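# Roll the whiteboard into the yellow bay next door

## Task

Get the whiteboard into the adjoining room and leave it parked in that room's yellow-taped bay, with each of its four wheels fully within the taped area and none resting on the tape. The task fails if the coffee table is not standing upright at the finish, if the sliding door is banged open or shut, or if the robot topples or ends up leaning. A result that holds only because the robot is still holding it in place does not count.

## Robot and tools

ROBOT. TidyBot++: a mobile base 0.54 m long, 0.50 m wide and 0.38 m tall on four driven casters, carrying one seven-joint arm with a two-finger gripper. The shoulder sits 0.12 m ahead of the base centre, 0.68 m off the floor. Cameras: base_camera (644x364, fixed on the base) and wrist_camera (644x476 fisheye, aimed along the hand). Their calibrations are approximate and vary a little per scene.

FRAMES. Base frame: origin on the floor under the base centre, x forward, y left, z up. hand_pose is the midpoint between the finger pads, given in the base frame; its z axis runs out along the fingers and the fingers close along its y axis. The odometry frame is the base frame as it was when the scene began; base_odometry heading is positive to the left, from -3.142 to 3.142, and counts wheel rotation, so slipping shows up as travel and drift grows over many moves. base_tilt is in degrees, positive when leaning forward or right.

execute_actions. Arguments: actions (a list holding one action, or empty to just read state and pictures) and optional cameras (list of base_camera, wrist_camera or all; omitted/null means all, [] means none). An action may contain:
- base: exactly one relative move, measured from where the base last reported itself: translate_m (metres, forward positive, -2 to 2), strafe_m (metres, left positive, -2 to 2) or rotate_rad (radians, counter-clockwise from above positive, -6.3 to 6.3). These are offsets, not poses.
- joints: absolute target angles, by name, for the single arm: joint_1_rad (any angle, positive turns the arm clockwise from above, opposite to heading), joint_2_rad shoulder (-2.249 to 2.249), joint_3_rad (any angle), joint_4_rad elbow (-2.579 to 2.579), joint_5_rad (any angle), joint_6_rad wrist (-2.099 to 2.099), joint_7_rad (any angle; at 1.57 with the hand down the fingers open left/right), and gripper_pos (0 fully open to 1 fully closed; gap roughly 85 x (1 - gripper_pos) mm). Free-turning joints go the short way, so step less than half a turn at a time.
- speeds: caps for this action only: translate_m and strafe_m 0.05 to 0.5 m/s, rotate_rad 0.1 to 1.57 rad/s (defaults are the maxima).
Base and joint motions start together. A base move needing over 8.667 s is refused, as is any unknown key or out-of-range number; no action runs past 15 s. Anything not named in an action may keep pushing toward its previous target.

wait: seconds 0 to 10; nothing new is commanded and the world keeps running. zoom_image: camera plus region [x0, y0, x1, y1] in pixels of that camera's latest full image, at most 504 by 504. finished_scene: scene number; ends the scene irrevocably and reports success.

RESULT LINES. base_status and joint_status per motion: done (base: wheels turned the full amount, even if slipping or blocked short), off_target (stopped away from target, may still push), contact_stop / time_out (target dropped, holding in place; for the base, contact_stop means it reached its target and was then pushed). "joint command not followed" with a "cause:" line means a self-collision check withheld the arm targets (gripper still acts); such joints read not_followed and may be retried later. on_its_own lists uncommanded changes. motor_effort is percent of maximum, peak in brackets, noisy and slightly biased. Motor temperatures lists each arm joint in joint_positions order; MOTOR HOT appears from 60 °C, and at 75 °C an OVER-TEMPERATURE FAULT lets the arm sink, with limit_stop_at_motor_heat in joint_status (resend targets). ARM HIT means the arm struck the base or itself. The pictures line names the images in order. A stop in one call cancels later calls in the same reply.

ARM GEOMETRY. Upper arm 0.42 m, forearm 0.31 m, hand 0.31 m. With joint_1_rad 0, joint_3_rad 3.14, joint_5_rad 0 the arm moves in the base's x-z plane; angles from vertical (forward positive) are upper = joint_2_rad, forearm = joint_2_rad - joint_4_rad, hand = that minus joint_6_rad. Forward reach and height above the shoulder are sums of length x sin and length x cos of those angles. The arm starts folded, hand down, reaching 0.08 m past the base front, elbow up to 1.15 m high. A down-pointing hand reaches at most about 0.94 m high, near the base. Friction and load leave joints a little short; correct by adding (wanted - read) to the last command, but not while holding a load. Trust camera images over hand_pose.

CAUTIONS. Do not keep driving when the arm is snagged above about 0.8 m; the robot can tip. Pushing or pulling horizontally with a raised hand can lift wheels; back off or retract to straighten. A blocked base shoves hard until timeout. Torque sensors fault at 104.5 N m (joints 1-4) or 51.3 N m (joints 5-7), freezing the arm 10 s; warnings come at 56.7 and 29.4. Move the sliding door gently, keep the coffee table upright, avoid drops and loose objects falling, and release the whiteboard so it stays in the bay by itself. Loose objects may occasionally be nudged by outside disturbances.

Each tool is called after ">>>" in YAML: its name, and indented under it one key for each argument.

## Session

>>> execute_actions:
  actions: []

Scene clock: 0.00 s.
Motor temperatures (°C, as the motors report them): [32 28 27 32 35 35 38]
base_odometry: x=+0.000 y=+0.000 heading=+0.000 (m, m, rad; odometry frame)
base_tilt: forward=+0.3 right=-1.2 (deg)
base_status: not commanded
joint_positions: joint_1_rad=-0.018 joint_2_rad=-0.320 joint_3_rad=+3.162 joint_4_rad=-2.541 joint_5_rad=+0.042 joint_6_rad=-0.898 joint_7_rad=+1.596 gripper_pos=+0.000
joint_status: not commanded
motor_effort: joint_1_rad=+1 joint_2_rad=+0 joint_3_rad=+1 joint_4_rad=+14 joint_5_rad=-1 joint_6_rad=+1 joint_7_rad=+1 (%)
hand_pose: x=+0.2442 y=-0.0083 z=+0.5798 quat_wxyz=(+0.013, +1.000, +0.025, +0.011) (m; base frame)
pictures: base_camera, wrist_camera
Images, in order (width x height): base_camera 644x364, wrist_camera 644x476.

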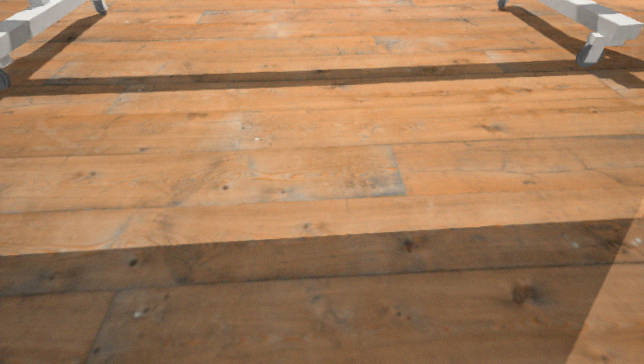

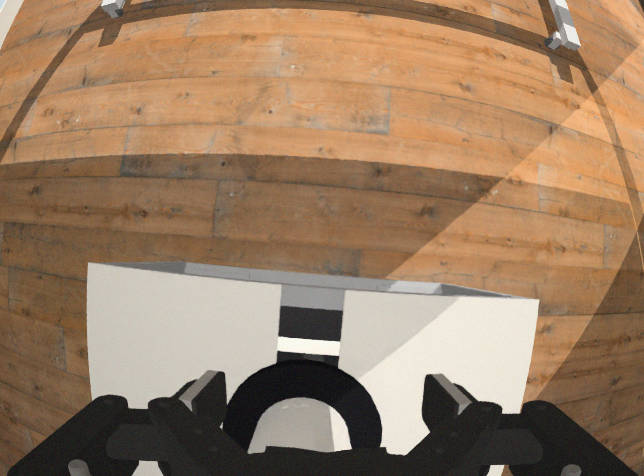

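>>> execute_actions:
  actions:
    - {"joints":{"joint_6_rad":0.45}}
  cameras: ["wrist_camera"]

Scene clock: 4.60 s.
Motor temperatures (°C, as the motors report them): [32 28 27 32 35 35 38]
base_odometry: x=+0.000 y=+0.000 heading=+0.000 (m, m, rad; odometry frame)
base_tilt: forward=+0.3 right=-1.1 (deg)
base_status: not commanded
joint_positions: joint_1_rad=-0.018 joint_2_rad=-0.320 joint_3_rad=+3.162 joint_4_rad=-2.541 joint_5_rad=+0.042 joint_6_rad=+0.430 joint_7_rad=+1.596 gripper_pos=+0.000
joint_status: all done
motor_effort: joint_1_rad=+1(1) joint_2_rad=-5(6) joint_3_rad=+0(1) joint_4_rad=+20(19) joint_5_rad=-1(1) joint_6_rad=+9(9) joint_7_rad=+1(0) (%)
hand_pose: x=+0.5407 y=+0.0054 z=+0.8230 quat_wxyz=(+0.011, +0.780, +0.028, +0.625) (m; base frame)
pictures: wrist_camera
camera_calibration (this result's frames):
wrist_camera: T_world_to_cam=[[0.0214461, -0.997643, 0.0651753, -0.0567393], [-0.174823, -0.067928, -0.982254, 0.970039], [0.984366, 0.00967139, -0.175868, -0.25027], [0, 0, 0, 1]] pos_world=[0.41716, 0.0117077, 0.912509]
Images, in order (width x height): wrist_camera 644x476.

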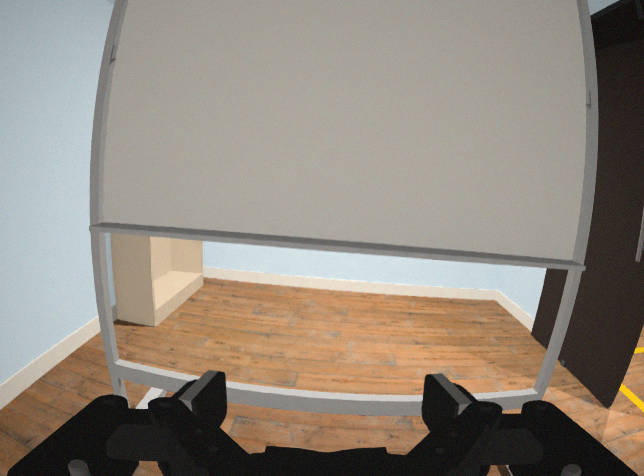

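>>> execute_actions:
  actions:
    - {"joints":{"joint_1_rad":1.2}}
  cameras: ["wrist_camera"]

Scene clock: 8.97 s.
Motor temperatures (°C, as the motors report them): [32 28 27 32 35 35 38]
base_odometry: x=+0.000 y=+0.000 heading=+0.000 (m, m, rad; odometry frame)
base_tilt: forward=+0.3 right=-1.1 (deg)
base_status: not commanded
joint_positions: joint_1_rad=+1.183 joint_2_rad=-0.320 joint_3_rad=+3.162 joint_4_rad=-2.541 joint_5_rad=+0.042 joint_6_rad=+0.430 joint_7_rad=+1.596 gripper_pos=+0.000
joint_status: all done
motor_effort: joint_1_rad=+1(1) joint_2_rad=-6(6) joint_3_rad=+1(2) joint_4_rad=+19(19) joint_5_rad=-1(1) joint_6_rad=+8(9) joint_7_rad=+0(0) (%)
hand_pose: x=+0.2764 y=-0.3913 z=+0.8230 quat_wxyz=(+0.362, +0.659, -0.418, +0.510) (m; base frame)
pictures: wrist_camera
camera_calibration (this result's frames):
wrist_camera: T_world_to_cam=[[-0.92252, -0.380406, 0.065175, 0.0555929], [-0.126497, 0.138477, -0.982254, 0.964289], [0.36463, -0.914393, -0.175868, -0.176522], [0, 0, 0, 1]] pos_world=[0.23763, -0.273794, 0.912509]
Images, in order (width x height): wrist_camera 644x476.

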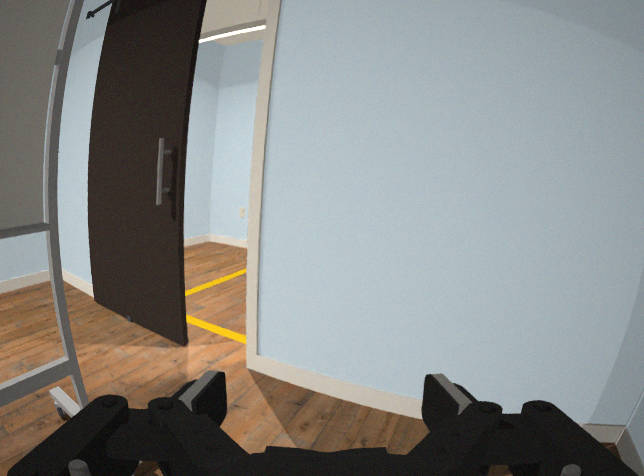

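>>> execute_actions:
  actions:
    - {"joints":{"joint_1_rad":2.7,"joint_6_rad":0.2}}
  cameras: ["wrist_camera"]

Scene clock: 29.43 s.
Motor temperatures (°C, as the motors report them): [32 28 27 32 35 35 38]
base_odometry: x=+0.000 y=+0.000 heading=+0.000 (m, m, rad; odometry frame)
base_tilt: forward=+0.3 right=-1.1 (deg)
base_status: not commanded
joint_positions: joint_1_rad=+2.683 joint_2_rad=-0.320 joint_3_rad=+3.162 joint_4_rad=-2.541 joint_5_rad=+0.042 joint_6_rad=+0.243 joint_7_rad=+1.596 gripper_pos=+0.000
joint_status: all done
motor_effort: joint_1_rad=+1(0) joint_2_rad=-6(5) joint_3_rad=+1(1) joint_4_rad=+19(19) joint_5_rad=-1(1) joint_6_rad=+9(9) joint_7_rad=+0(1) (%)
hand_pose: x=-0.2448 y=-0.1753 z=+0.7677 quat_wxyz=(+0.539, +0.210, -0.809, +0.109) (m; base frame)
pictures: wrist_camera
camera_calibration (this result's frames):
wrist_camera: T_world_to_cam=[[-0.451264, 0.89002, 0.0650082, -0.00118576], [0.290606, 0.215439, -0.932274, 0.891349], [-0.843747, -0.401809, -0.355865, 0.133528], [0, 0, 0, 1]] pos_world=[-0.146902, -0.137323, 0.878576]
Images, in order (width x height): wrist_camera 644x476.

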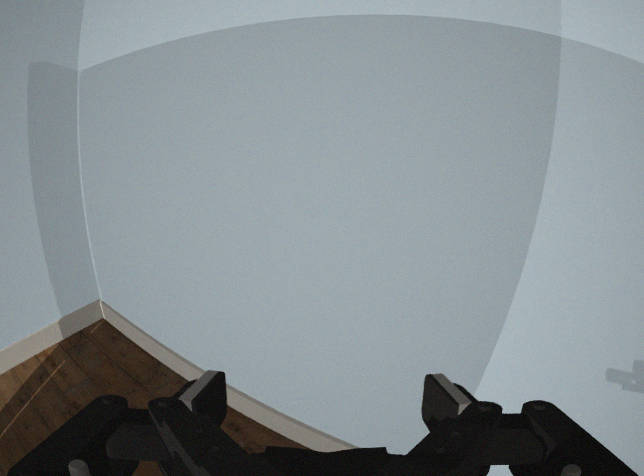

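>>> execute_actions:
  actions:
    - {"base":{"strafe_m":-1.08},"joints":{"joint_1_rad":0.3,"joint_6_rad":0.3}}

Scene clock: 35.83 s.
Motor temperatures (°C, as the motors report them): [32 28 27 32 35 35 38]
base_odometry: x=-0.001 y=-1.080 heading=+0.000 (m, m, rad; odometry frame)
base_tilt: forward=+0.3 right=-1.1 (deg)
base_status: done
joint_positions: joint_1_rad=+0.319 joint_2_rad=-0.320 joint_3_rad=+3.162 joint_4_rad=-2.541 joint_5_rad=+0.042 joint_6_rad=+0.257 joint_7_rad=+1.596 gripper_pos=+0.000
joint_status: all done
motor_effort: joint_1_rad=+1(0) joint_2_rad=-6(6) joint_3_rad=+1(0) joint_4_rad=+19(19) joint_5_rad=-1(1) joint_6_rad=+8(9) joint_7_rad=+1(1) (%)
hand_pose: x=+0.5028 y=-0.1308 z=+0.7717 quat_wxyz=(+0.104, +0.824, -0.112, +0.545) (m; base frame)
pictures: base_camera, wrist_camera
camera_calibration (this result's frames):
wrist_camera: T_world_to_cam=[[-0.303576, -0.950583, 0.0650662, -0.0187501], [-0.345981, 0.0463487, -0.937096, 0.969876], [0.887772, -0.306992, -0.342954, -0.0845937], [0, 0, 0, 1]] pos_world=[0.404967, -0.0887456, 0.881076]
Images, in order (width x height): base_camera 644x364, wrist_camera 644x476.

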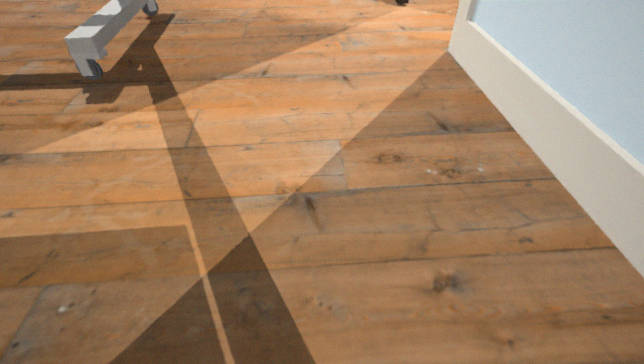

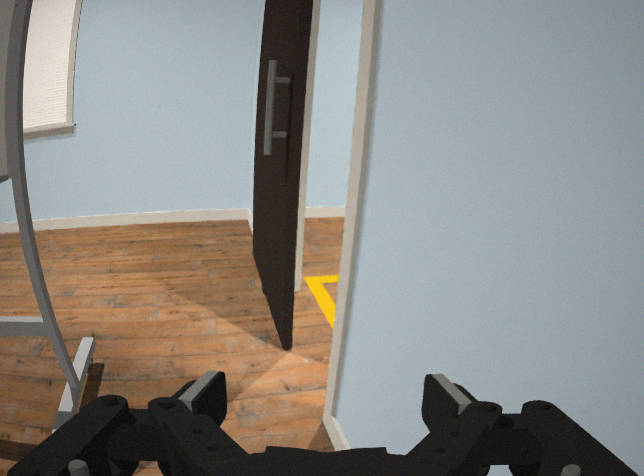

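>>> execute_actions:
  actions:
    - {"base":{"strafe_m":0.08},"joints":{"joint_1_rad":1.57,"joint_6_rad":-0.4,"gripper_pos":1}}
  cameras: []

>>> execute_actions:
  actions:
    - {"base":{"translate_m":1.08}}

Scene clock: 62.87 s.
Motor temperatures (°C, as the motors report them): [32 28 27 32 35 35 38]
base_odometry: x=+0.000 y=-1.000 heading=+0.000 (m, m, rad; odometry frame)
base_tilt: forward=+0.3 right=-1.1 (deg)
base_status: done
joint_positions: joint_1_rad=+1.552 joint_2_rad=-0.320 joint_3_rad=+3.162 joint_4_rad=-2.541 joint_5_rad=+0.042 joint_6_rad=-0.358 joint_7_rad=+1.596 gripper_pos=+0.999
joint_status: all done
motor_effort: joint_1_rad=+1(2) joint_2_rad=-3(7) joint_3_rad=+1(2) joint_4_rad=+17(20) joint_5_rad=-1(1) joint_6_rad=+5(10) joint_7_rad=+0(0) (%)
hand_pose: x=+0.1159 y=-0.2841 z=+0.6277 quat_wxyz=(+0.205, +0.699, -0.659, +0.187) (m; base frame)
pictures: none
No camera images: the call's "cameras" was empty. Leave "cameras" out to get every camera's image.

Scene clock: 66.37 s.
Motor temperatures (°C, as the motors report them): [32 28 27 32 35 35 38]
base_odometry: x=+1.080 y=-1.001 heading=+0.000 (m, m, rad; odometry frame)
base_tilt: forward=+0.3 right=-1.1 (deg)
base_status: done
joint_positions: joint_1_rad=+1.552 joint_2_rad=-0.320 joint_3_rad=+3.162 joint_4_rad=-2.541 joint_5_rad=+0.042 joint_6_rad=-0.359 joint_7_rad=+1.596 gripper_pos=+0.999
joint_status: not commanded
motor_effort: joint_1_rad=+1(1) joint_2_rad=-3(4) joint_3_rad=+0(1) joint_4_rad=+16(17) joint_5_rad=-1(0) joint_6_rad=+5(5) joint_7_rad=+0(1) (%)
hand_pose: x=+0.1159 y=-0.2839 z=+0.6276 quat_wxyz=(+0.205, +0.699, -0.660, +0.187) (m; base frame)
pictures: base_camera, wrist_camera
camera_calibration (this result's frames):
wrist_camera: T_world_to_cam=[[-0.997207, -0.0496875, 0.05576, 0.0695622], [-0.0725802, 0.820764, -0.566638, 0.663782], [-0.0176109, -0.569103, -0.822078, 0.493717], [0, 0, 0, 1]] pos_world=[0.12624, -0.260376, 0.77812]
Images, in order (width x height): base_camera 644x364, wrist_camera 644x476.

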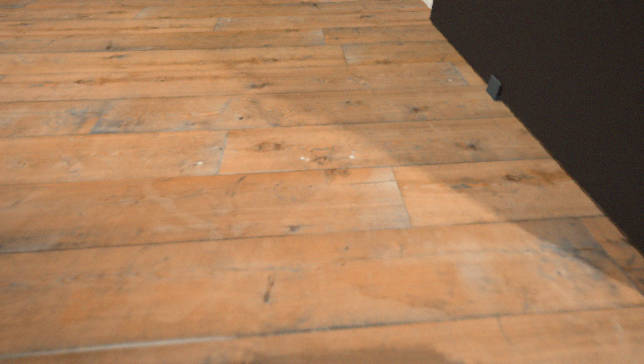

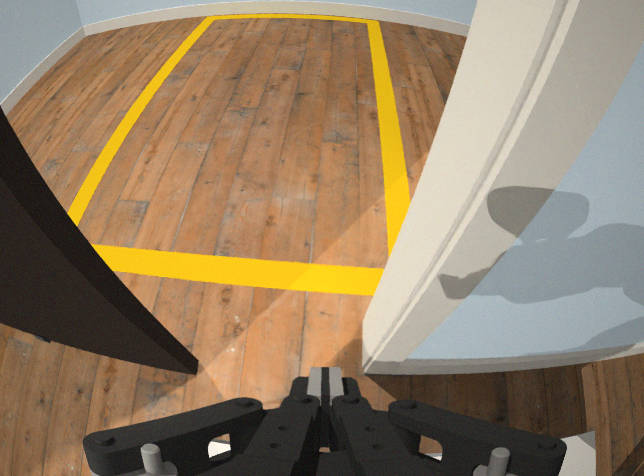

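>>> execute_actions:
  actions:
    - {"base":{"translate_m":0.09},"joints":{"joint_6_rad":0.4}}

Scene clock: 80.87 s.
Motor temperatures (°C, as the motors report them): [32 28 27 32 35 35 38]
base_odometry: x=+1.170 y=-1.001 heading=+0.000 (m, m, rad; odometry frame)
base_tilt: forward=+0.3 right=-1.1 (deg)
base_status: done
joint_positions: joint_1_rad=+1.552 joint_2_rad=-0.320 joint_3_rad=+3.162 joint_4_rad=-2.541 joint_5_rad=+0.042 joint_6_rad=+0.380 joint_7_rad=+1.596 gripper_pos=+0.999
joint_status: all done
motor_effort: joint_1_rad=+1(2) joint_2_rad=-5(5) joint_3_rad=+1(2) joint_4_rad=+19(19) joint_5_rad=-1(1) joint_6_rad=+8(10) joint_7_rad=+0(1) (%)
hand_pose: x=+0.1239 y=-0.4181 z=+0.8081 quat_wxyz=(+0.436, +0.582, -0.543, +0.420) (m; base frame)
pictures: base_camera, wrist_camera
camera_calibration (this result's frames):
wrist_camera: T_world_to_cam=[[-0.997593, -0.0234269, 0.0652697, 0.0642116], [-0.0688602, 0.22336, -0.972301, 0.954377], [0.00819931, -0.974454, -0.224436, -0.0897039], [0, 0, 0, 1]] pos_world=[0.130511, -0.299078, 0.903618]
Images, in order (width x height): base_camera 644x364, wrist_camera 644x476.

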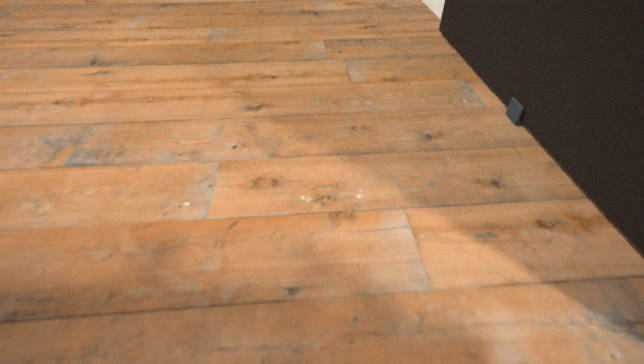

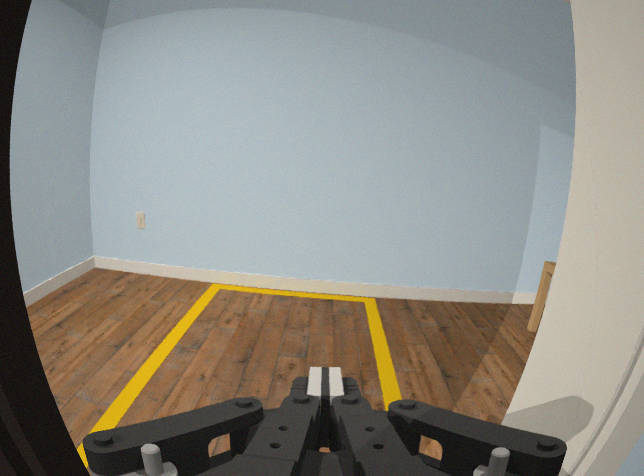

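>>> execute_actions:
  actions:
    - {"base":{"translate_m":0.3},"speeds":{"translate_m":0.09}}

Scene clock: 90.10 s.
Motor temperatures (°C, as the motors report them): [32 28 27 32 35 35 38]
base_odometry: x=+1.470 y=-1.002 heading=-0.001 (m, m, rad; odometry frame)
base_tilt: forward=+0.3 right=-1.1 (deg)
base_status: done
joint_positions: joint_1_rad=+1.585 joint_2_rad=-0.325 joint_3_rad=+3.176 joint_4_rad=-2.546 joint_5_rad=+0.041 joint_6_rad=+0.380 joint_7_rad=+1.596 gripper_pos=+0.999
joint_status: not commanded
motor_effort: joint_1_rad=+1(8) joint_2_rad=-5(7) joint_3_rad=+0(8) joint_4_rad=+19(24) joint_5_rad=-1(2) joint_6_rad=+8(11) joint_7_rad=+1(1) (%)
hand_pose: x=+0.1043 y=-0.4160 z=+0.8071 quat_wxyz=(+0.444, +0.569, -0.557, +0.411) (m; base frame)
pictures: base_camera, wrist_camera
camera_calibration (this result's frames):
wrist_camera: T_world_to_cam=[[-0.997914, 0.0224933, 0.0605136, 0.0676738], [-0.053845, 0.22714, -0.972372, 0.95158], [-0.0356169, -0.973602, -0.225455, -0.0820449], [0, 0, 0, 1]] pos_world=[0.115848, -0.297543, 0.902697]
Images, in order (width x height): base_camera 644x364, wrist_camera 644x476.

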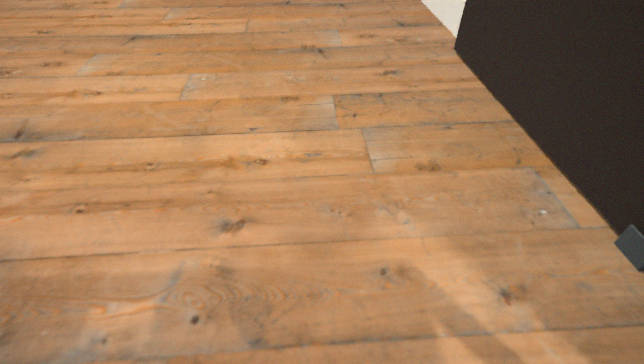

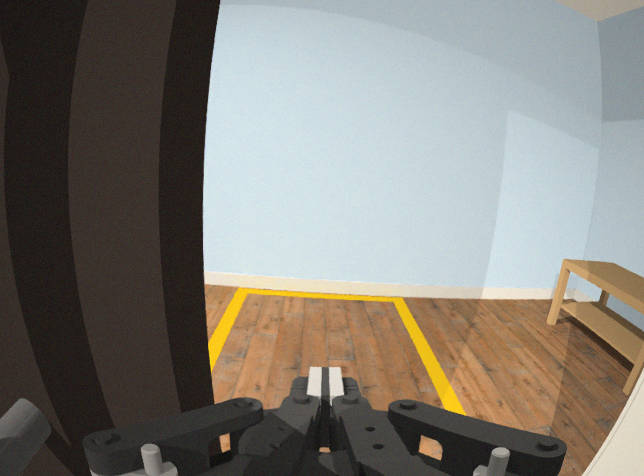

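>>> execute_actions:
  actions:
    - {"base":{"translate_m":0.2},"speeds":{"translate_m":0.07}}

Scene clock: 95.70 s.
Motor temperatures (°C, as the motors report them): [32 28 27 32 35 35 38]
base_odometry: x=+1.670 y=-1.002 heading=-0.001 (m, m, rad; odometry frame)
base_tilt: forward=+0.3 right=-1.2 (deg)
base_status: done
joint_positions: joint_1_rad=+1.589 joint_2_rad=-0.326 joint_3_rad=+3.180 joint_4_rad=-2.548 joint_5_rad=+0.041 joint_6_rad=+0.380 joint_7_rad=+1.596 gripper_pos=+0.999
joint_status: not commanded
motor_effort: joint_1_rad=-1(8) joint_2_rad=-4(6) joint_3_rad=-1(9) joint_4_rad=+20(26) joint_5_rad=+0(3) joint_6_rad=+9(12) joint_7_rad=+0(0) (%)
hand_pose: x=+0.1010 y=-0.4151 z=+0.8062 quat_wxyz=(+0.445, +0.566, -0.560, +0.410) (m; base frame)
pictures: base_camera, wrist_camera
camera_calibration (this result's frames):
wrist_camera: T_world_to_cam=[[-0.997816, 0.02997, 0.0588601, 0.0689011], [-0.0504784, 0.228717, -0.972183, 0.950559], [-0.0425987, -0.973032, -0.226704, -0.0795536], [0, 0, 0, 1]] pos_world=[0.113344, -0.296882, 0.902027]
Images, in order (width x height): base_camera 644x364, wrist_camera 644x476.

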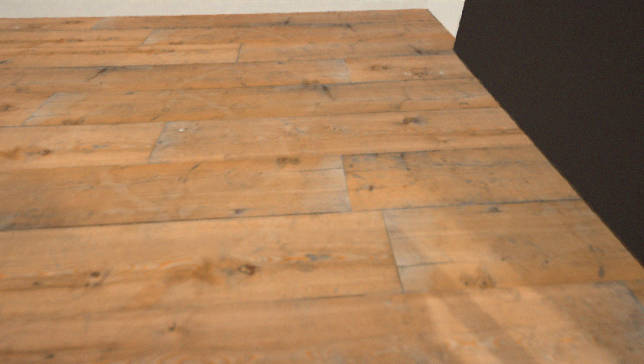

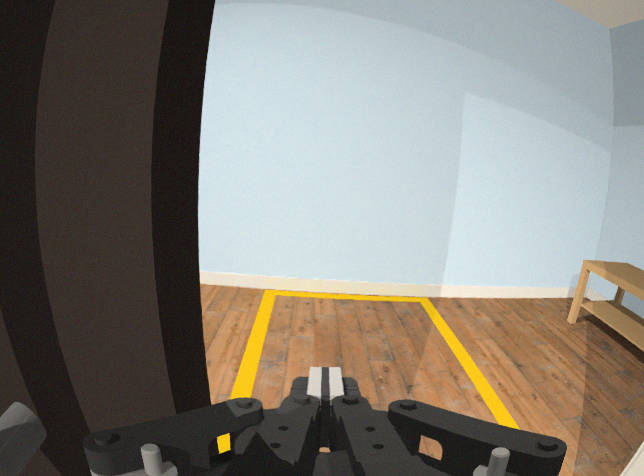

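>>> execute_actions:
  actions:
    - {"base":{"translate_m":0.06},"speeds":{"translate_m":0.05}}

Scene clock: 100.30 s.
Motor temperatures (°C, as the motors report them): [32 28 27 32 35 35 38]
base_odometry: x=+1.731 y=-1.002 heading=-0.001 (m, m, rad; odometry frame)
base_tilt: forward=+0.3 right=-1.1 (deg)
base_status: done
joint_positions: joint_1_rad=+1.590 joint_2_rad=-0.326 joint_3_rad=+3.181 joint_4_rad=-2.549 joint_5_rad=+0.041 joint_6_rad=+0.380 joint_7_rad=+1.596 gripper_pos=+0.999
joint_status: not commanded
motor_effort: joint_1_rad=-2(8) joint_2_rad=-5(6) joint_3_rad=-2(9) joint_4_rad=+20(25) joint_5_rad=+0(2) joint_6_rad=+10(12) joint_7_rad=+1(0) (%)
hand_pose: x=+0.0999 y=-0.4150 z=+0.8060 quat_wxyz=(+0.445, +0.566, -0.561, +0.409) (m; base frame)
pictures: base_camera, wrist_camera
camera_calibration (this result's frames):
wrist_camera: T_world_to_cam=[[-0.997754, 0.0325074, 0.0585692, 0.069101], [-0.0495921, 0.229301, -0.972091, 0.950292], [-0.0450301, -0.972813, -0.227174, -0.0787839], [0, 0, 0, 1]] pos_world=[0.112525, -0.296791, 0.901826]
Images, in order (width x height): base_camera 644x364, wrist_camera 644x476.

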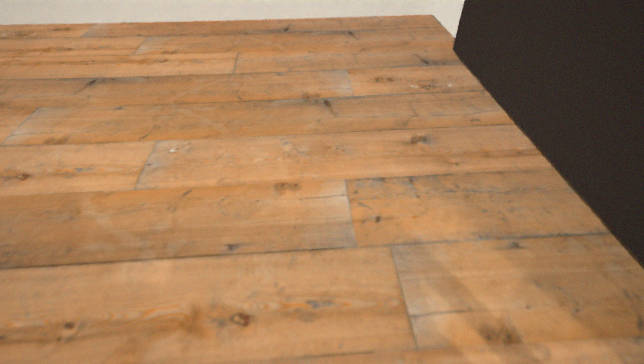

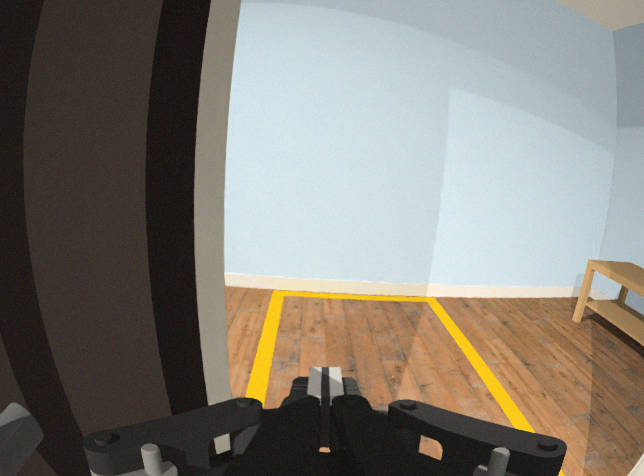

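>>> execute_actions:
  actions:
    - {"joints":{"joint_1_rad":4.1,"joint_6_rad":0.2,"gripper_pos":0}}
  cameras: ["wrist_camera"]

Scene clock: 118.53 s.
Motor temperatures (°C, as the motors report them): [32 28 27 32 35 35 38]
base_odometry: x=+1.731 y=-1.002 heading=-0.001 (m, m, rad; odometry frame)
base_tilt: forward=+0.3 right=-1.2 (deg)
base_status: not commanded
joint_positions: joint_1_rad=+4.083 joint_2_rad=-0.326 joint_3_rad=+3.173 joint_4_rad=-2.549 joint_5_rad=+0.041 joint_6_rad=+0.243 joint_7_rad=+1.596 gripper_pos=+0.000
joint_status: all done
motor_effort: joint_1_rad=+1(5) joint_2_rad=-5(5) joint_3_rad=+1(6) joint_4_rad=+19(22) joint_5_rad=-1(2) joint_6_rad=+8(11) joint_7_rad=+0(0) (%)
hand_pose: x=-0.1105 y=+0.3290 z=+0.7658 quat_wxyz=(+0.481, -0.366, -0.752, -0.264) (m; base frame)
pictures: wrist_camera
camera_calibration (this result's frames):
wrist_camera: T_world_to_cam=[[0.806722, 0.587786, 0.0608912, -0.147766], [0.25708, -0.256309, -0.931781, 0.893008], [-0.532081, 0.767342, -0.357878, 0.100179], [0, 0, 0, 1]] pos_world=[-0.0570649, 0.238868, 0.876937]
Images, in order (width x height): wrist_camera 644x476.

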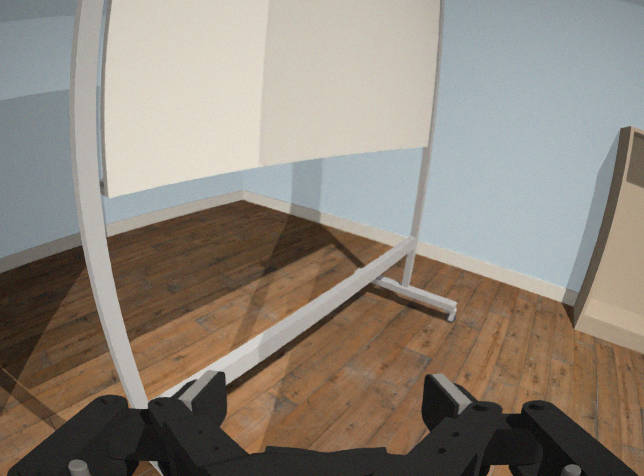

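>>> execute_actions:
  actions:
    - {"base":{"translate_m":-0.19},"joints":{"joint_1_rad":4.9,"joint_2_rad":-0.2,"joint_3_rad":3.14,"joint_4_rad":-2.55,"joint_5_rad":0,"joint_6_rad":-0.55,"joint_7_rad":1.57}}
  cameras: []

>>> execute_actions:
  actions:
    - {"base":{"strafe_m":-0.1}}
  cameras: ["wrist_camera"]

Scene clock: 151.60 s.
Motor temperatures (°C, as the motors report them): [32 28 27 32 35 35 38]
base_odometry: x=+1.540 y=-1.002 heading=-0.001 (m, m, rad; odometry frame)
base_tilt: forward=+0.3 right=-1.1 (deg)
base_status: done
joint_positions: joint_1_rad=+4.882 joint_2_rad=-0.221 joint_3_rad=+3.160 joint_4_rad=-2.549 joint_5_rad=+0.029 joint_6_rad=-0.510 joint_7_rad=+1.596 gripper_pos=+0.000
joint_status: all done
motor_effort: joint_1_rad=+1(2) joint_2_rad=-5(7) joint_3_rad=+0(2) joint_4_rad=+14(19) joint_5_rad=-1(1) joint_6_rad=+3(9) joint_7_rad=+1(2) (%)
hand_pose: x=+0.1645 y=+0.2252 z=+0.5796 quat_wxyz=(+0.090, -0.746, -0.648, -0.122) (m; base frame)
pictures: none
No camera images: the call's "cameras" was empty. Leave "cameras" out to get every camera's image.

Scene clock: 152.83 s.
Motor temperatures (°C, as the motors report them): [32 28 27 32 35 35 38]
base_odometry: x=+1.540 y=-1.102 heading=-0.001 (m, m, rad; odometry frame)
base_tilt: forward=+0.3 right=-1.1 (deg)
base_status: done
joint_positions: joint_1_rad=+4.882 joint_2_rad=-0.215 joint_3_rad=+3.160 joint_4_rad=-2.549 joint_5_rad=+0.029 joint_6_rad=-0.511 joint_7_rad=+1.596 gripper_pos=+0.000
joint_status: not commanded
motor_effort: joint_1_rad=+1(1) joint_2_rad=-5(6) joint_3_rad=+1(1) joint_4_rad=+14(15) joint_5_rad=-1(1) joint_6_rad=+3(3) joint_7_rad=+1(0) (%)
hand_pose: x=+0.1642 y=+0.2243 z=+0.5780 quat_wxyz=(+0.088, -0.746, -0.649, -0.119) (m; base frame)
pictures: wrist_camera
camera_calibration (this result's frames):
wrist_camera: T_world_to_cam=[[0.990107, -0.13504, 0.0381138, -0.151195], [-0.114915, -0.936254, -0.331998, 0.487422], [0.0805173, 0.324333, -0.94251, 0.5961], [0, 0, 0, 1]] pos_world=[0.157715, 0.242598, 0.729416]
Images, in order (width x height): wrist_camera 644x476.

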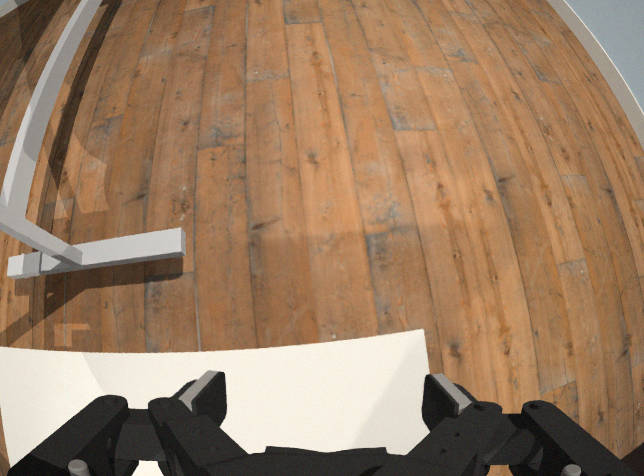

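>>> execute_actions:
  actions:
    - {"base":{"rotate_rad":1.571},"joints":{"joint_1_rad":6.30}}
  cameras: []

>>> execute_actions:
  actions:
    - {"base":{"translate_m":0.04}}

Scene clock: 157.73 s.
Motor temperatures (°C, as the motors report them): [32 28 27 32 35 35 38]
base_odometry: x=+1.540 y=-1.103 heading=+1.569 (m, m, rad; odometry frame)
base_tilt: forward=+0.3 right=-1.2 (deg)
base_status: done
joint_positions: joint_1_rad=+6.282 joint_2_rad=-0.215 joint_3_rad=+3.157 joint_4_rad=-2.549 joint_5_rad=+0.028 joint_6_rad=-0.511 joint_7_rad=+1.596 gripper_pos=+0.000
joint_status: all done
motor_effort: joint_1_rad=+1(2) joint_2_rad=-4(6) joint_3_rad=+1(1) joint_4_rad=+14(15) joint_5_rad=-1(1) joint_6_rad=+3(3) joint_7_rad=+0(0) (%)
hand_pose: x=+0.3476 y=-0.0057 z=+0.5779 quat_wxyz=(-0.010, -0.989, -0.016, -0.148) (m; base frame)
pictures: none
No camera images: the call's "cameras" was empty. Leave "cameras" out to get every camera's image.

Scene clock: 158.63 s.
Motor temperatures (°C, as the motors report them): [32 28 27 32 35 35 38]
base_odometry: x=+1.540 y=-1.062 heading=+1.570 (m, m, rad; odometry frame)
base_tilt: forward=+0.4 right=-1.1 (deg)
base_status: done
joint_positions: joint_1_rad=+6.282 joint_2_rad=-0.209 joint_3_rad=+3.157 joint_4_rad=-2.549 joint_5_rad=+0.028 joint_6_rad=-0.511 joint_7_rad=+1.596 gripper_pos=+0.000
joint_status: not commanded
motor_effort: joint_1_rad=+1(1) joint_2_rad=-5(5) joint_3_rad=+0(1) joint_4_rad=+15(16) joint_5_rad=-1(0) joint_6_rad=+3(4) joint_7_rad=+1(0) (%)
hand_pose: x=+0.3470 y=-0.0057 z=+0.5767 quat_wxyz=(-0.010, -0.989, -0.016, -0.145) (m; base frame)
pictures: base_camera, wrist_camera
camera_calibration (this result's frames):
wrist_camera: T_world_to_cam=[[0.0374943, -0.998579, 0.0378832, -0.0374445], [-0.943979, -0.0478315, -0.326521, 0.582265], [0.327868, -0.0235183, -0.944431, 0.568066], [0, 0, 0, 1]] pos_world=[0.364799, 0.00381925, 0.728039]
Images, in order (width x height): base_camera 644x364, wrist_camera 644x476.

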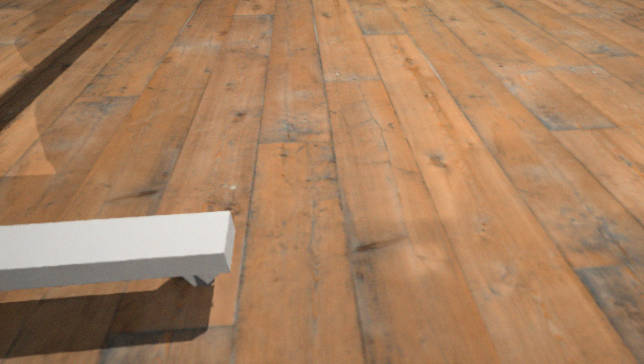

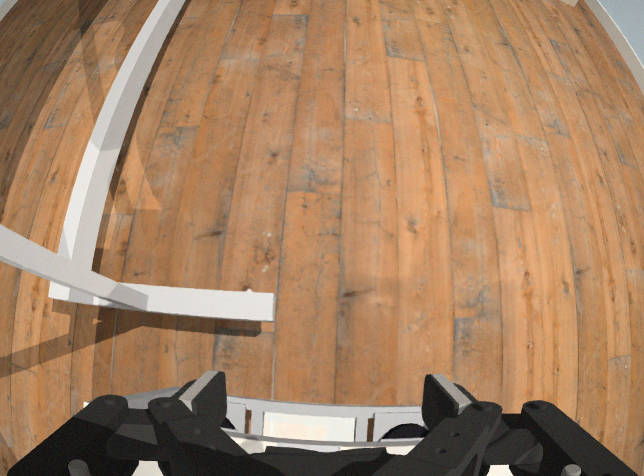

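>>> execute_actions:
  actions:
    - {"base":{"strafe_m":0.33},"joints":{"joint_2_rad":-0.45,"joint_6_rad":-0.65}}

Scene clock: 167.23 s.
Motor temperatures (°C, as the motors report them): [32 28 27 32 35 35 38]
base_odometry: x=+1.210 y=-1.062 heading=+1.570 (m, m, rad; odometry frame)
base_tilt: forward=+0.3 right=-1.1 (deg)
base_status: done
joint_positions: joint_1_rad=+6.282 joint_2_rad=-0.436 joint_3_rad=+3.154 joint_4_rad=-2.549 joint_5_rad=+0.027 joint_6_rad=-0.607 joint_7_rad=+1.596 gripper_pos=+0.000
joint_status: all done
motor_effort: joint_1_rad=+1(1) joint_2_rad=+0(6) joint_3_rad=+1(2) joint_4_rad=+17(17) joint_5_rad=-1(0) joint_6_rad=+3(4) joint_7_rad=+0(1) (%)
hand_pose: x=+0.3380 y=-0.0054 z=+0.6170 quat_wxyz=(-0.011, -0.978, -0.016, -0.209) (m; base frame)
pictures: base_camera, wrist_camera
camera_calibration (this result's frames):
wrist_camera: T_world_to_cam=[[0.0325515, -0.998553, 0.0428145, -0.0396527], [-0.893688, -0.0482597, -0.446087, 0.6437], [0.447507, -0.023742, -0.893965, 0.537492], [0, 0, 0, 1]] pos_world=[0.336026, 0.00423062, 0.769343]
Images, in order (width x height): base_camera 644x364, wrist_camera 644x476.

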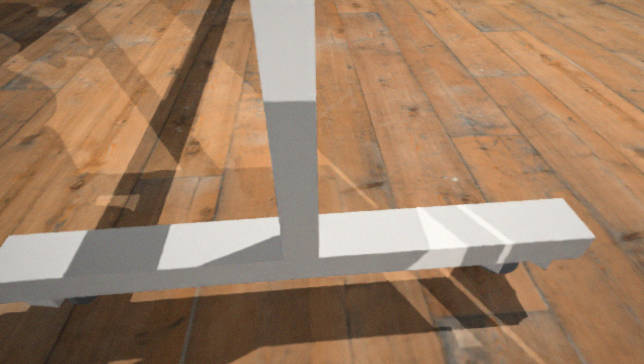

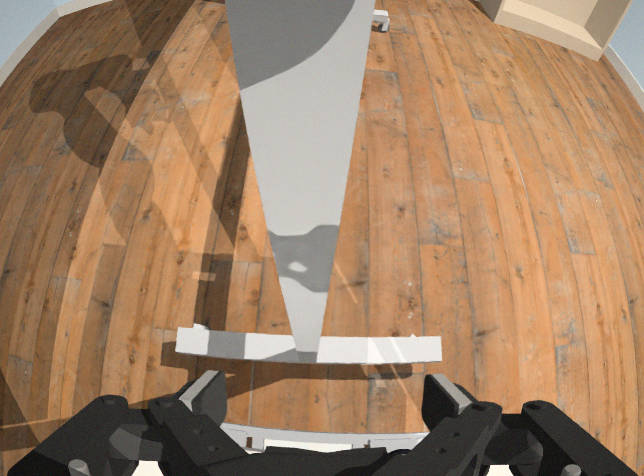

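>>> execute_actions:
  actions:
    - {"joints":{"joint_1_rad":6.24,"joint_6_rad":-0.22}}
  cameras: ["wrist_camera"]

Scene clock: 171.67 s.
Motor temperatures (°C, as the motors report them): [32 28 27 32 35 35 38]
base_odometry: x=+1.210 y=-1.062 heading=+1.570 (m, m, rad; odometry frame)
base_tilt: forward=+0.3 right=-1.2 (deg)
base_status: not commanded
joint_positions: joint_1_rad=+6.253 joint_2_rad=-0.436 joint_3_rad=+3.154 joint_4_rad=-2.548 joint_5_rad=+0.027 joint_6_rad=-0.240 joint_7_rad=+1.596 gripper_pos=+0.000
joint_status: all done
motor_effort: joint_1_rad=+1(1) joint_2_rad=-1(1) joint_3_rad=+0(1) joint_4_rad=+18(19) joint_5_rad=-1(1) joint_6_rad=+8(7) joint_7_rad=+0(1) (%)
hand_pose: x=+0.4317 y=+0.0052 z=+0.6819 quat_wxyz=(-0.007, -0.923, -0.030, -0.384) (m; base frame)
pictures: wrist_camera
camera_calibration (this result's frames):
wrist_camera: T_world_to_cam=[[0.0506623, -0.997381, 0.0516204, -0.0487461], [-0.671386, -0.0722771, -0.737575, 0.859849], [0.739374, 0.00271001, -0.67329, 0.277206], [0, 0, 0, 1]] pos_world=[0.374801, 0.0127777, 0.823359]
Images, in order (width x height): wrist_camera 644x476.

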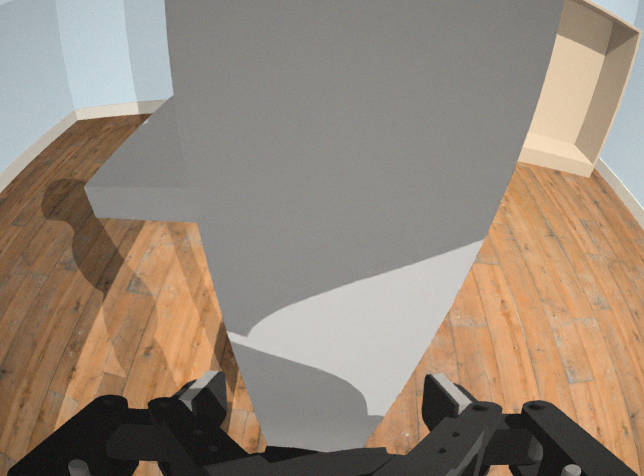

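>>> execute_actions:
  actions:
    - {"joints":{"gripper_pos":1}}

Scene clock: 174.30 s.
Motor temperatures (°C, as the motors report them): [32 28 27 32 35 35 38]
base_odometry: x=+1.210 y=-1.062 heading=+1.570 (m, m, rad; odometry frame)
base_tilt: forward=+0.3 right=-1.1 (deg)
base_status: not commanded
joint_positions: joint_1_rad=+6.251 joint_2_rad=-0.442 joint_3_rad=+3.151 joint_4_rad=-2.558 joint_5_rad=-0.003 joint_6_rad=-0.238 joint_7_rad=+1.570 gripper_pos=+0.679
joint_status: gripper_pos off_target (ended at +0.679, target +1.000)
motor_effort: joint_1_rad=-1(3) joint_2_rad=-2(13) joint_3_rad=-1(5) joint_4_rad=+21(29) joint_5_rad=-3(8) joint_6_rad=+6(17) joint_7_rad=+0(9) (%)
hand_pose: x=+0.4285 y=+0.0092 z=+0.6797 quat_wxyz=(+0.008, -0.923, -0.009, -0.384) (m; base frame)
pictures: base_camera, wrist_camera
camera_calibration (this result's frames):
wrist_camera: T_world_to_cam=[[0.022743, -0.999701, 0.0090164, -0.00359471], [-0.674014, -0.0219933, -0.738391, 0.85758], [0.738368, 0.010716, -0.674313, 0.279145], [0, 0, 0, 1]] pos_world=[0.371991, 0.0122761, 0.821492]
Images, in order (width x height): base_camera 644x364, wrist_camera 644x476.

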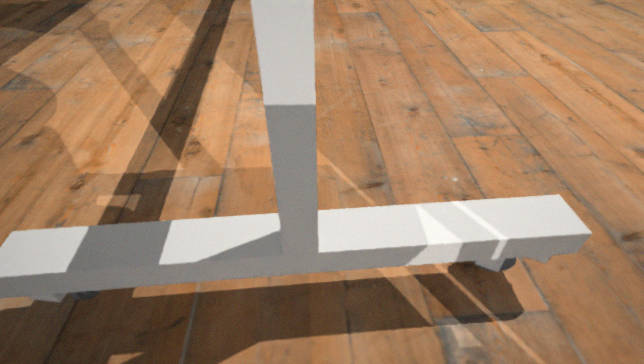

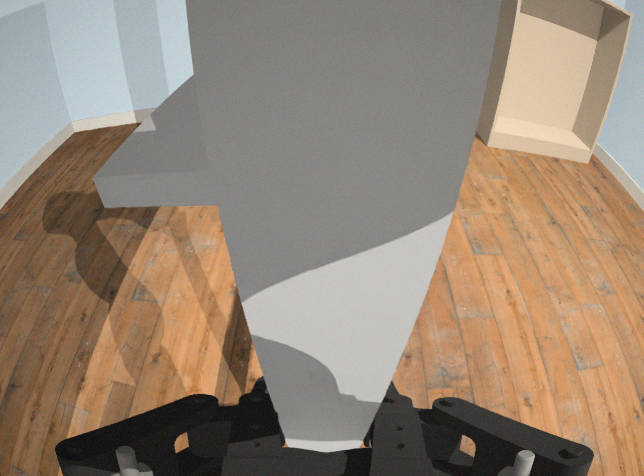

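>>> execute_actions:
  actions:
    - {"base":{"strafe_m":-0.29},"speeds":{"strafe_m":0.12}}

Scene clock: 179.73 s.
Motor temperatures (°C, as the motors report them): [32 28 27 32 35 35 38]
base_odometry: x=+1.500 y=-1.062 heading=+1.571 (m, m, rad; odometry frame)
base_tilt: forward=+0.3 right=-1.1 (deg)
base_status: done
joint_positions: joint_1_rad=+6.187 joint_2_rad=-0.442 joint_3_rad=+3.116 joint_4_rad=-2.557 joint_5_rad=-0.012 joint_6_rad=-0.238 joint_7_rad=+1.570 gripper_pos=+0.681
joint_status: not commanded
motor_effort: joint_1_rad=+10(15) joint_2_rad=-1(3) joint_3_rad=+5(9) joint_4_rad=+17(22) joint_5_rad=+4(5) joint_6_rad=+4(7) joint_7_rad=+1(5) (%)
hand_pose: x=+0.4262 y=+0.0389 z=+0.6799 quat_wxyz=(+0.021, -0.922, -0.052, -0.384) (m; base frame)
pictures: base_camera, wrist_camera
camera_calibration (this result's frames):
wrist_camera: T_world_to_cam=[[0.112465, -0.99352, 0.0164231, -0.0173444], [-0.668028, -0.0878348, -0.738934, 0.857244], [0.735589, 0.0721335, -0.673577, 0.278988], [0, 0, 0, 1]] pos_world=[0.369393, 0.0379396, 0.821652]
Images, in order (width x height): base_camera 644x364, wrist_camera 644x476.

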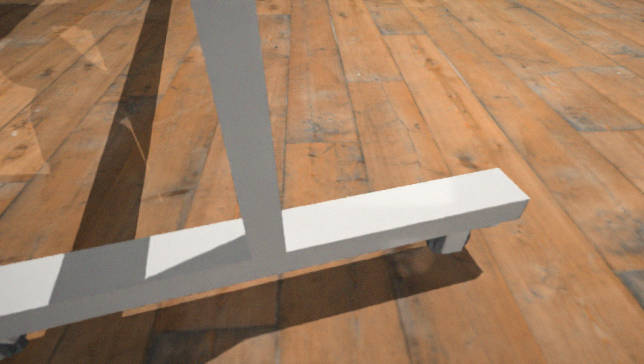

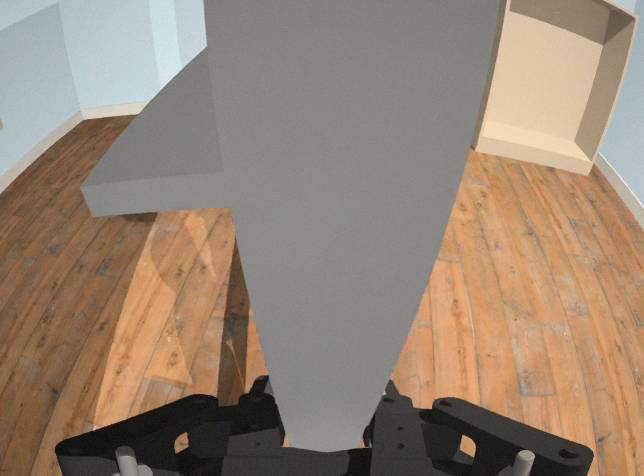

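>>> execute_actions:
  actions:
    - {"base":{"translate_m":-0.65},"joints":{"joint_1_rad":6.29},"speeds":{"translate_m":0.2}}

Scene clock: 186.80 s.
Motor temperatures (°C, as the motors report them): [32 28 27 32 35 35 38]
base_odometry: x=+1.501 y=-1.712 heading=+1.571 (m, m, rad; odometry frame)
base_tilt: forward=+0.3 right=-1.1 (deg)
base_status: done
joint_positions: joint_1_rad=+6.292 joint_2_rad=-0.431 joint_3_rad=+3.135 joint_4_rad=-2.557 joint_5_rad=-0.013 joint_6_rad=-0.222 joint_7_rad=+1.570 gripper_pos=+0.685
joint_status: all done
motor_effort: joint_1_rad=-2(14) joint_2_rad=-3(11) joint_3_rad=-1(8) joint_4_rad=+21(23) joint_5_rad=-1(5) joint_6_rad=+9(11) joint_7_rad=+2(3) (%)
hand_pose: x=+0.4322 y=+0.0014 z=+0.6802 quat_wxyz=(+0.002, -0.922, +0.006, -0.387) (m; base frame)
pictures: base_camera, wrist_camera
camera_calibration (this result's frames):
wrist_camera: T_world_to_cam=[[-0.00943345, -0.999928, 0.00742332, 0.00355176], [-0.669856, 0.000807357, -0.742491, 0.861244], [0.742431, -0.0119768, -0.669815, 0.272021], [0, 0, 0, 1]] pos_world=[0.374986, 0.00611411, 0.821643]
Images, in order (width x height): base_camera 644x364, wrist_camera 644x476.

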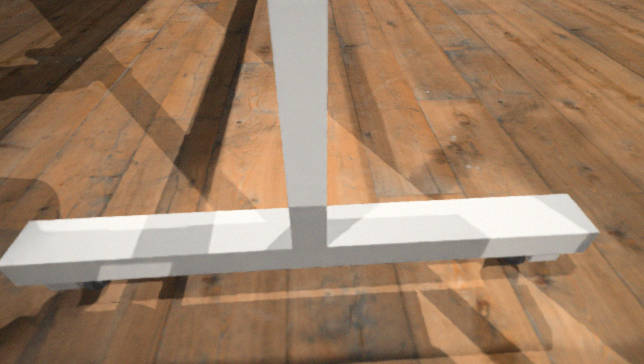

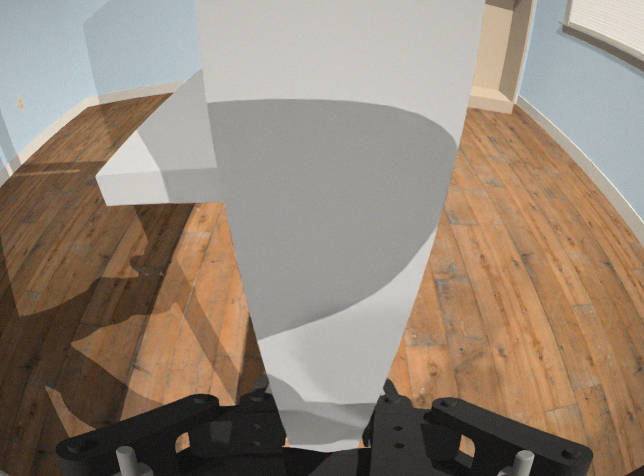

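>>> execute_actions:
  actions:
    - {"base":{"translate_m":-0.35},"speeds":{"translate_m":0.13}}

Scene clock: 191.93 s.
Motor temperatures (°C, as the motors report them): [32 28 27 32 35 35 38]
base_odometry: x=+1.501 y=-2.062 heading=+1.571 (m, m, rad; odometry frame)
base_tilt: forward=+0.3 right=-1.1 (deg)
base_status: done
joint_positions: joint_1_rad=+6.299 joint_2_rad=-0.428 joint_3_rad=+3.142 joint_4_rad=-2.555 joint_5_rad=-0.013 joint_6_rad=-0.222 joint_7_rad=+1.570 gripper_pos=+0.685
joint_status: not commanded
motor_effort: joint_1_rad=-4(5) joint_2_rad=-3(12) joint_3_rad=-3(4) joint_4_rad=+22(24) joint_5_rad=-1(0) joint_6_rad=+10(10) joint_7_rad=+3(3) (%)
hand_pose: x=+0.4332 y=-0.0028 z=+0.6803 quat_wxyz=(+0.001, -0.922, +0.013, -0.386) (m; base frame)
pictures: base_camera, wrist_camera
camera_calibration (this result's frames):
wrist_camera: T_world_to_cam=[[-0.022862, -0.999727, 0.0047516, 0.00697571], [-0.670452, 0.0118061, -0.741859, 0.86187], [0.741601, -0.0201461, -0.670539, 0.272178], [0, 0, 0, 1]] pos_world=[0.376154, 0.00228183, 0.821859]
Images, in order (width x height): base_camera 644x364, wrist_camera 644x476.

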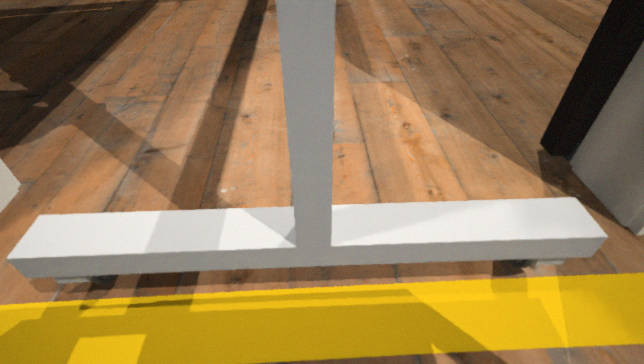

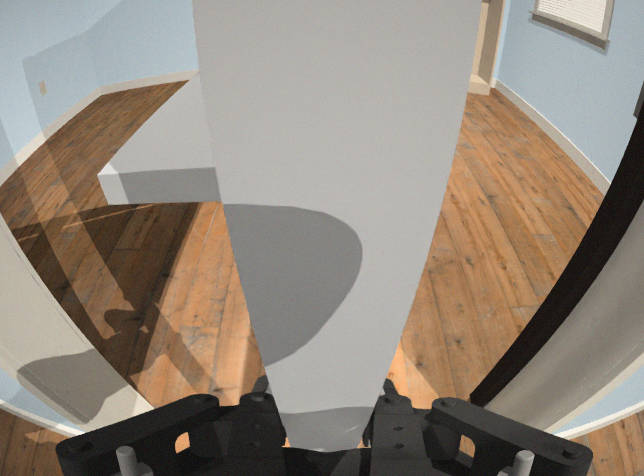

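>>> execute_actions:
  actions:
    - {"base":{"translate_m":-0.8},"joints":{"joint_1_rad":6.25},"speeds":{"translate_m":0.25}}

Scene clock: 203.73 s.
Motor temperatures (°C, as the motors report them): [32 28 27 32 35 35 38]
base_odometry: x=+1.502 y=-2.862 heading=+1.572 (m, m, rad; odometry frame)
base_tilt: forward=+0.3 right=-1.1 (deg)
base_status: done
joint_positions: joint_1_rad=+6.288 joint_2_rad=-0.428 joint_3_rad=+3.146 joint_4_rad=-2.555 joint_5_rad=-0.013 joint_6_rad=-0.221 joint_7_rad=+1.570 gripper_pos=+0.685
joint_status: all done
motor_effort: joint_1_rad=-3(6) joint_2_rad=-3(12) joint_3_rad=-1(4) joint_4_rad=+21(23) joint_5_rad=+0(0) joint_6_rad=+10(10) joint_7_rad=+3(3) (%)
hand_pose: x=+0.4334 y=-0.0006 z=+0.6803 quat_wxyz=(+0.003, -0.922, +0.010, -0.386) (m; base frame)
pictures: base_camera, wrist_camera
camera_calibration (this result's frames):
wrist_camera: T_world_to_cam=[[-0.0156623, -0.999873, 0.00291251, 0.00737434], [-0.670267, 0.0083377, -0.742073, 0.86208], [0.741955, -0.0135747, -0.670313, 0.271775], [0, 0, 0, 1]] pos_world=[0.376294, 0.00387492, 0.821879]
Images, in order (width x height): base_camera 644x364, wrist_camera 644x476.

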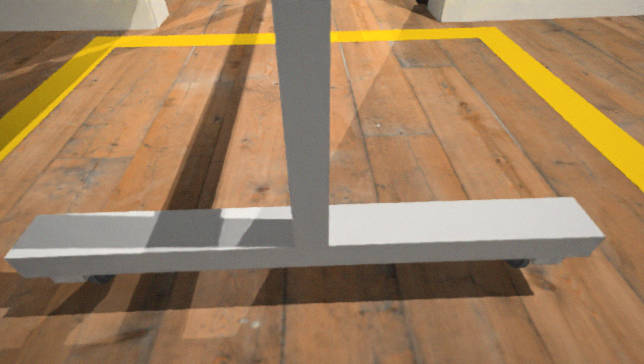

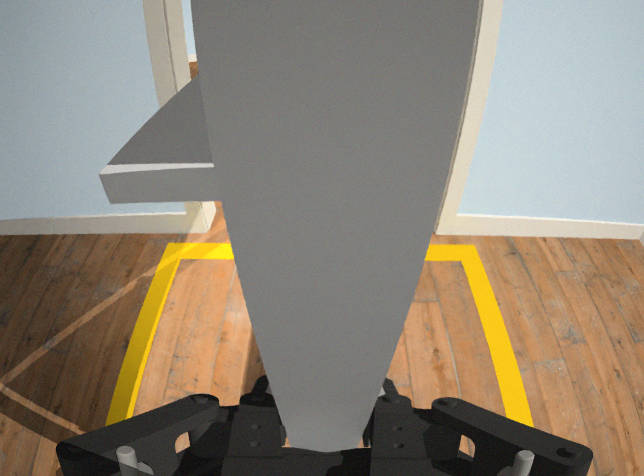

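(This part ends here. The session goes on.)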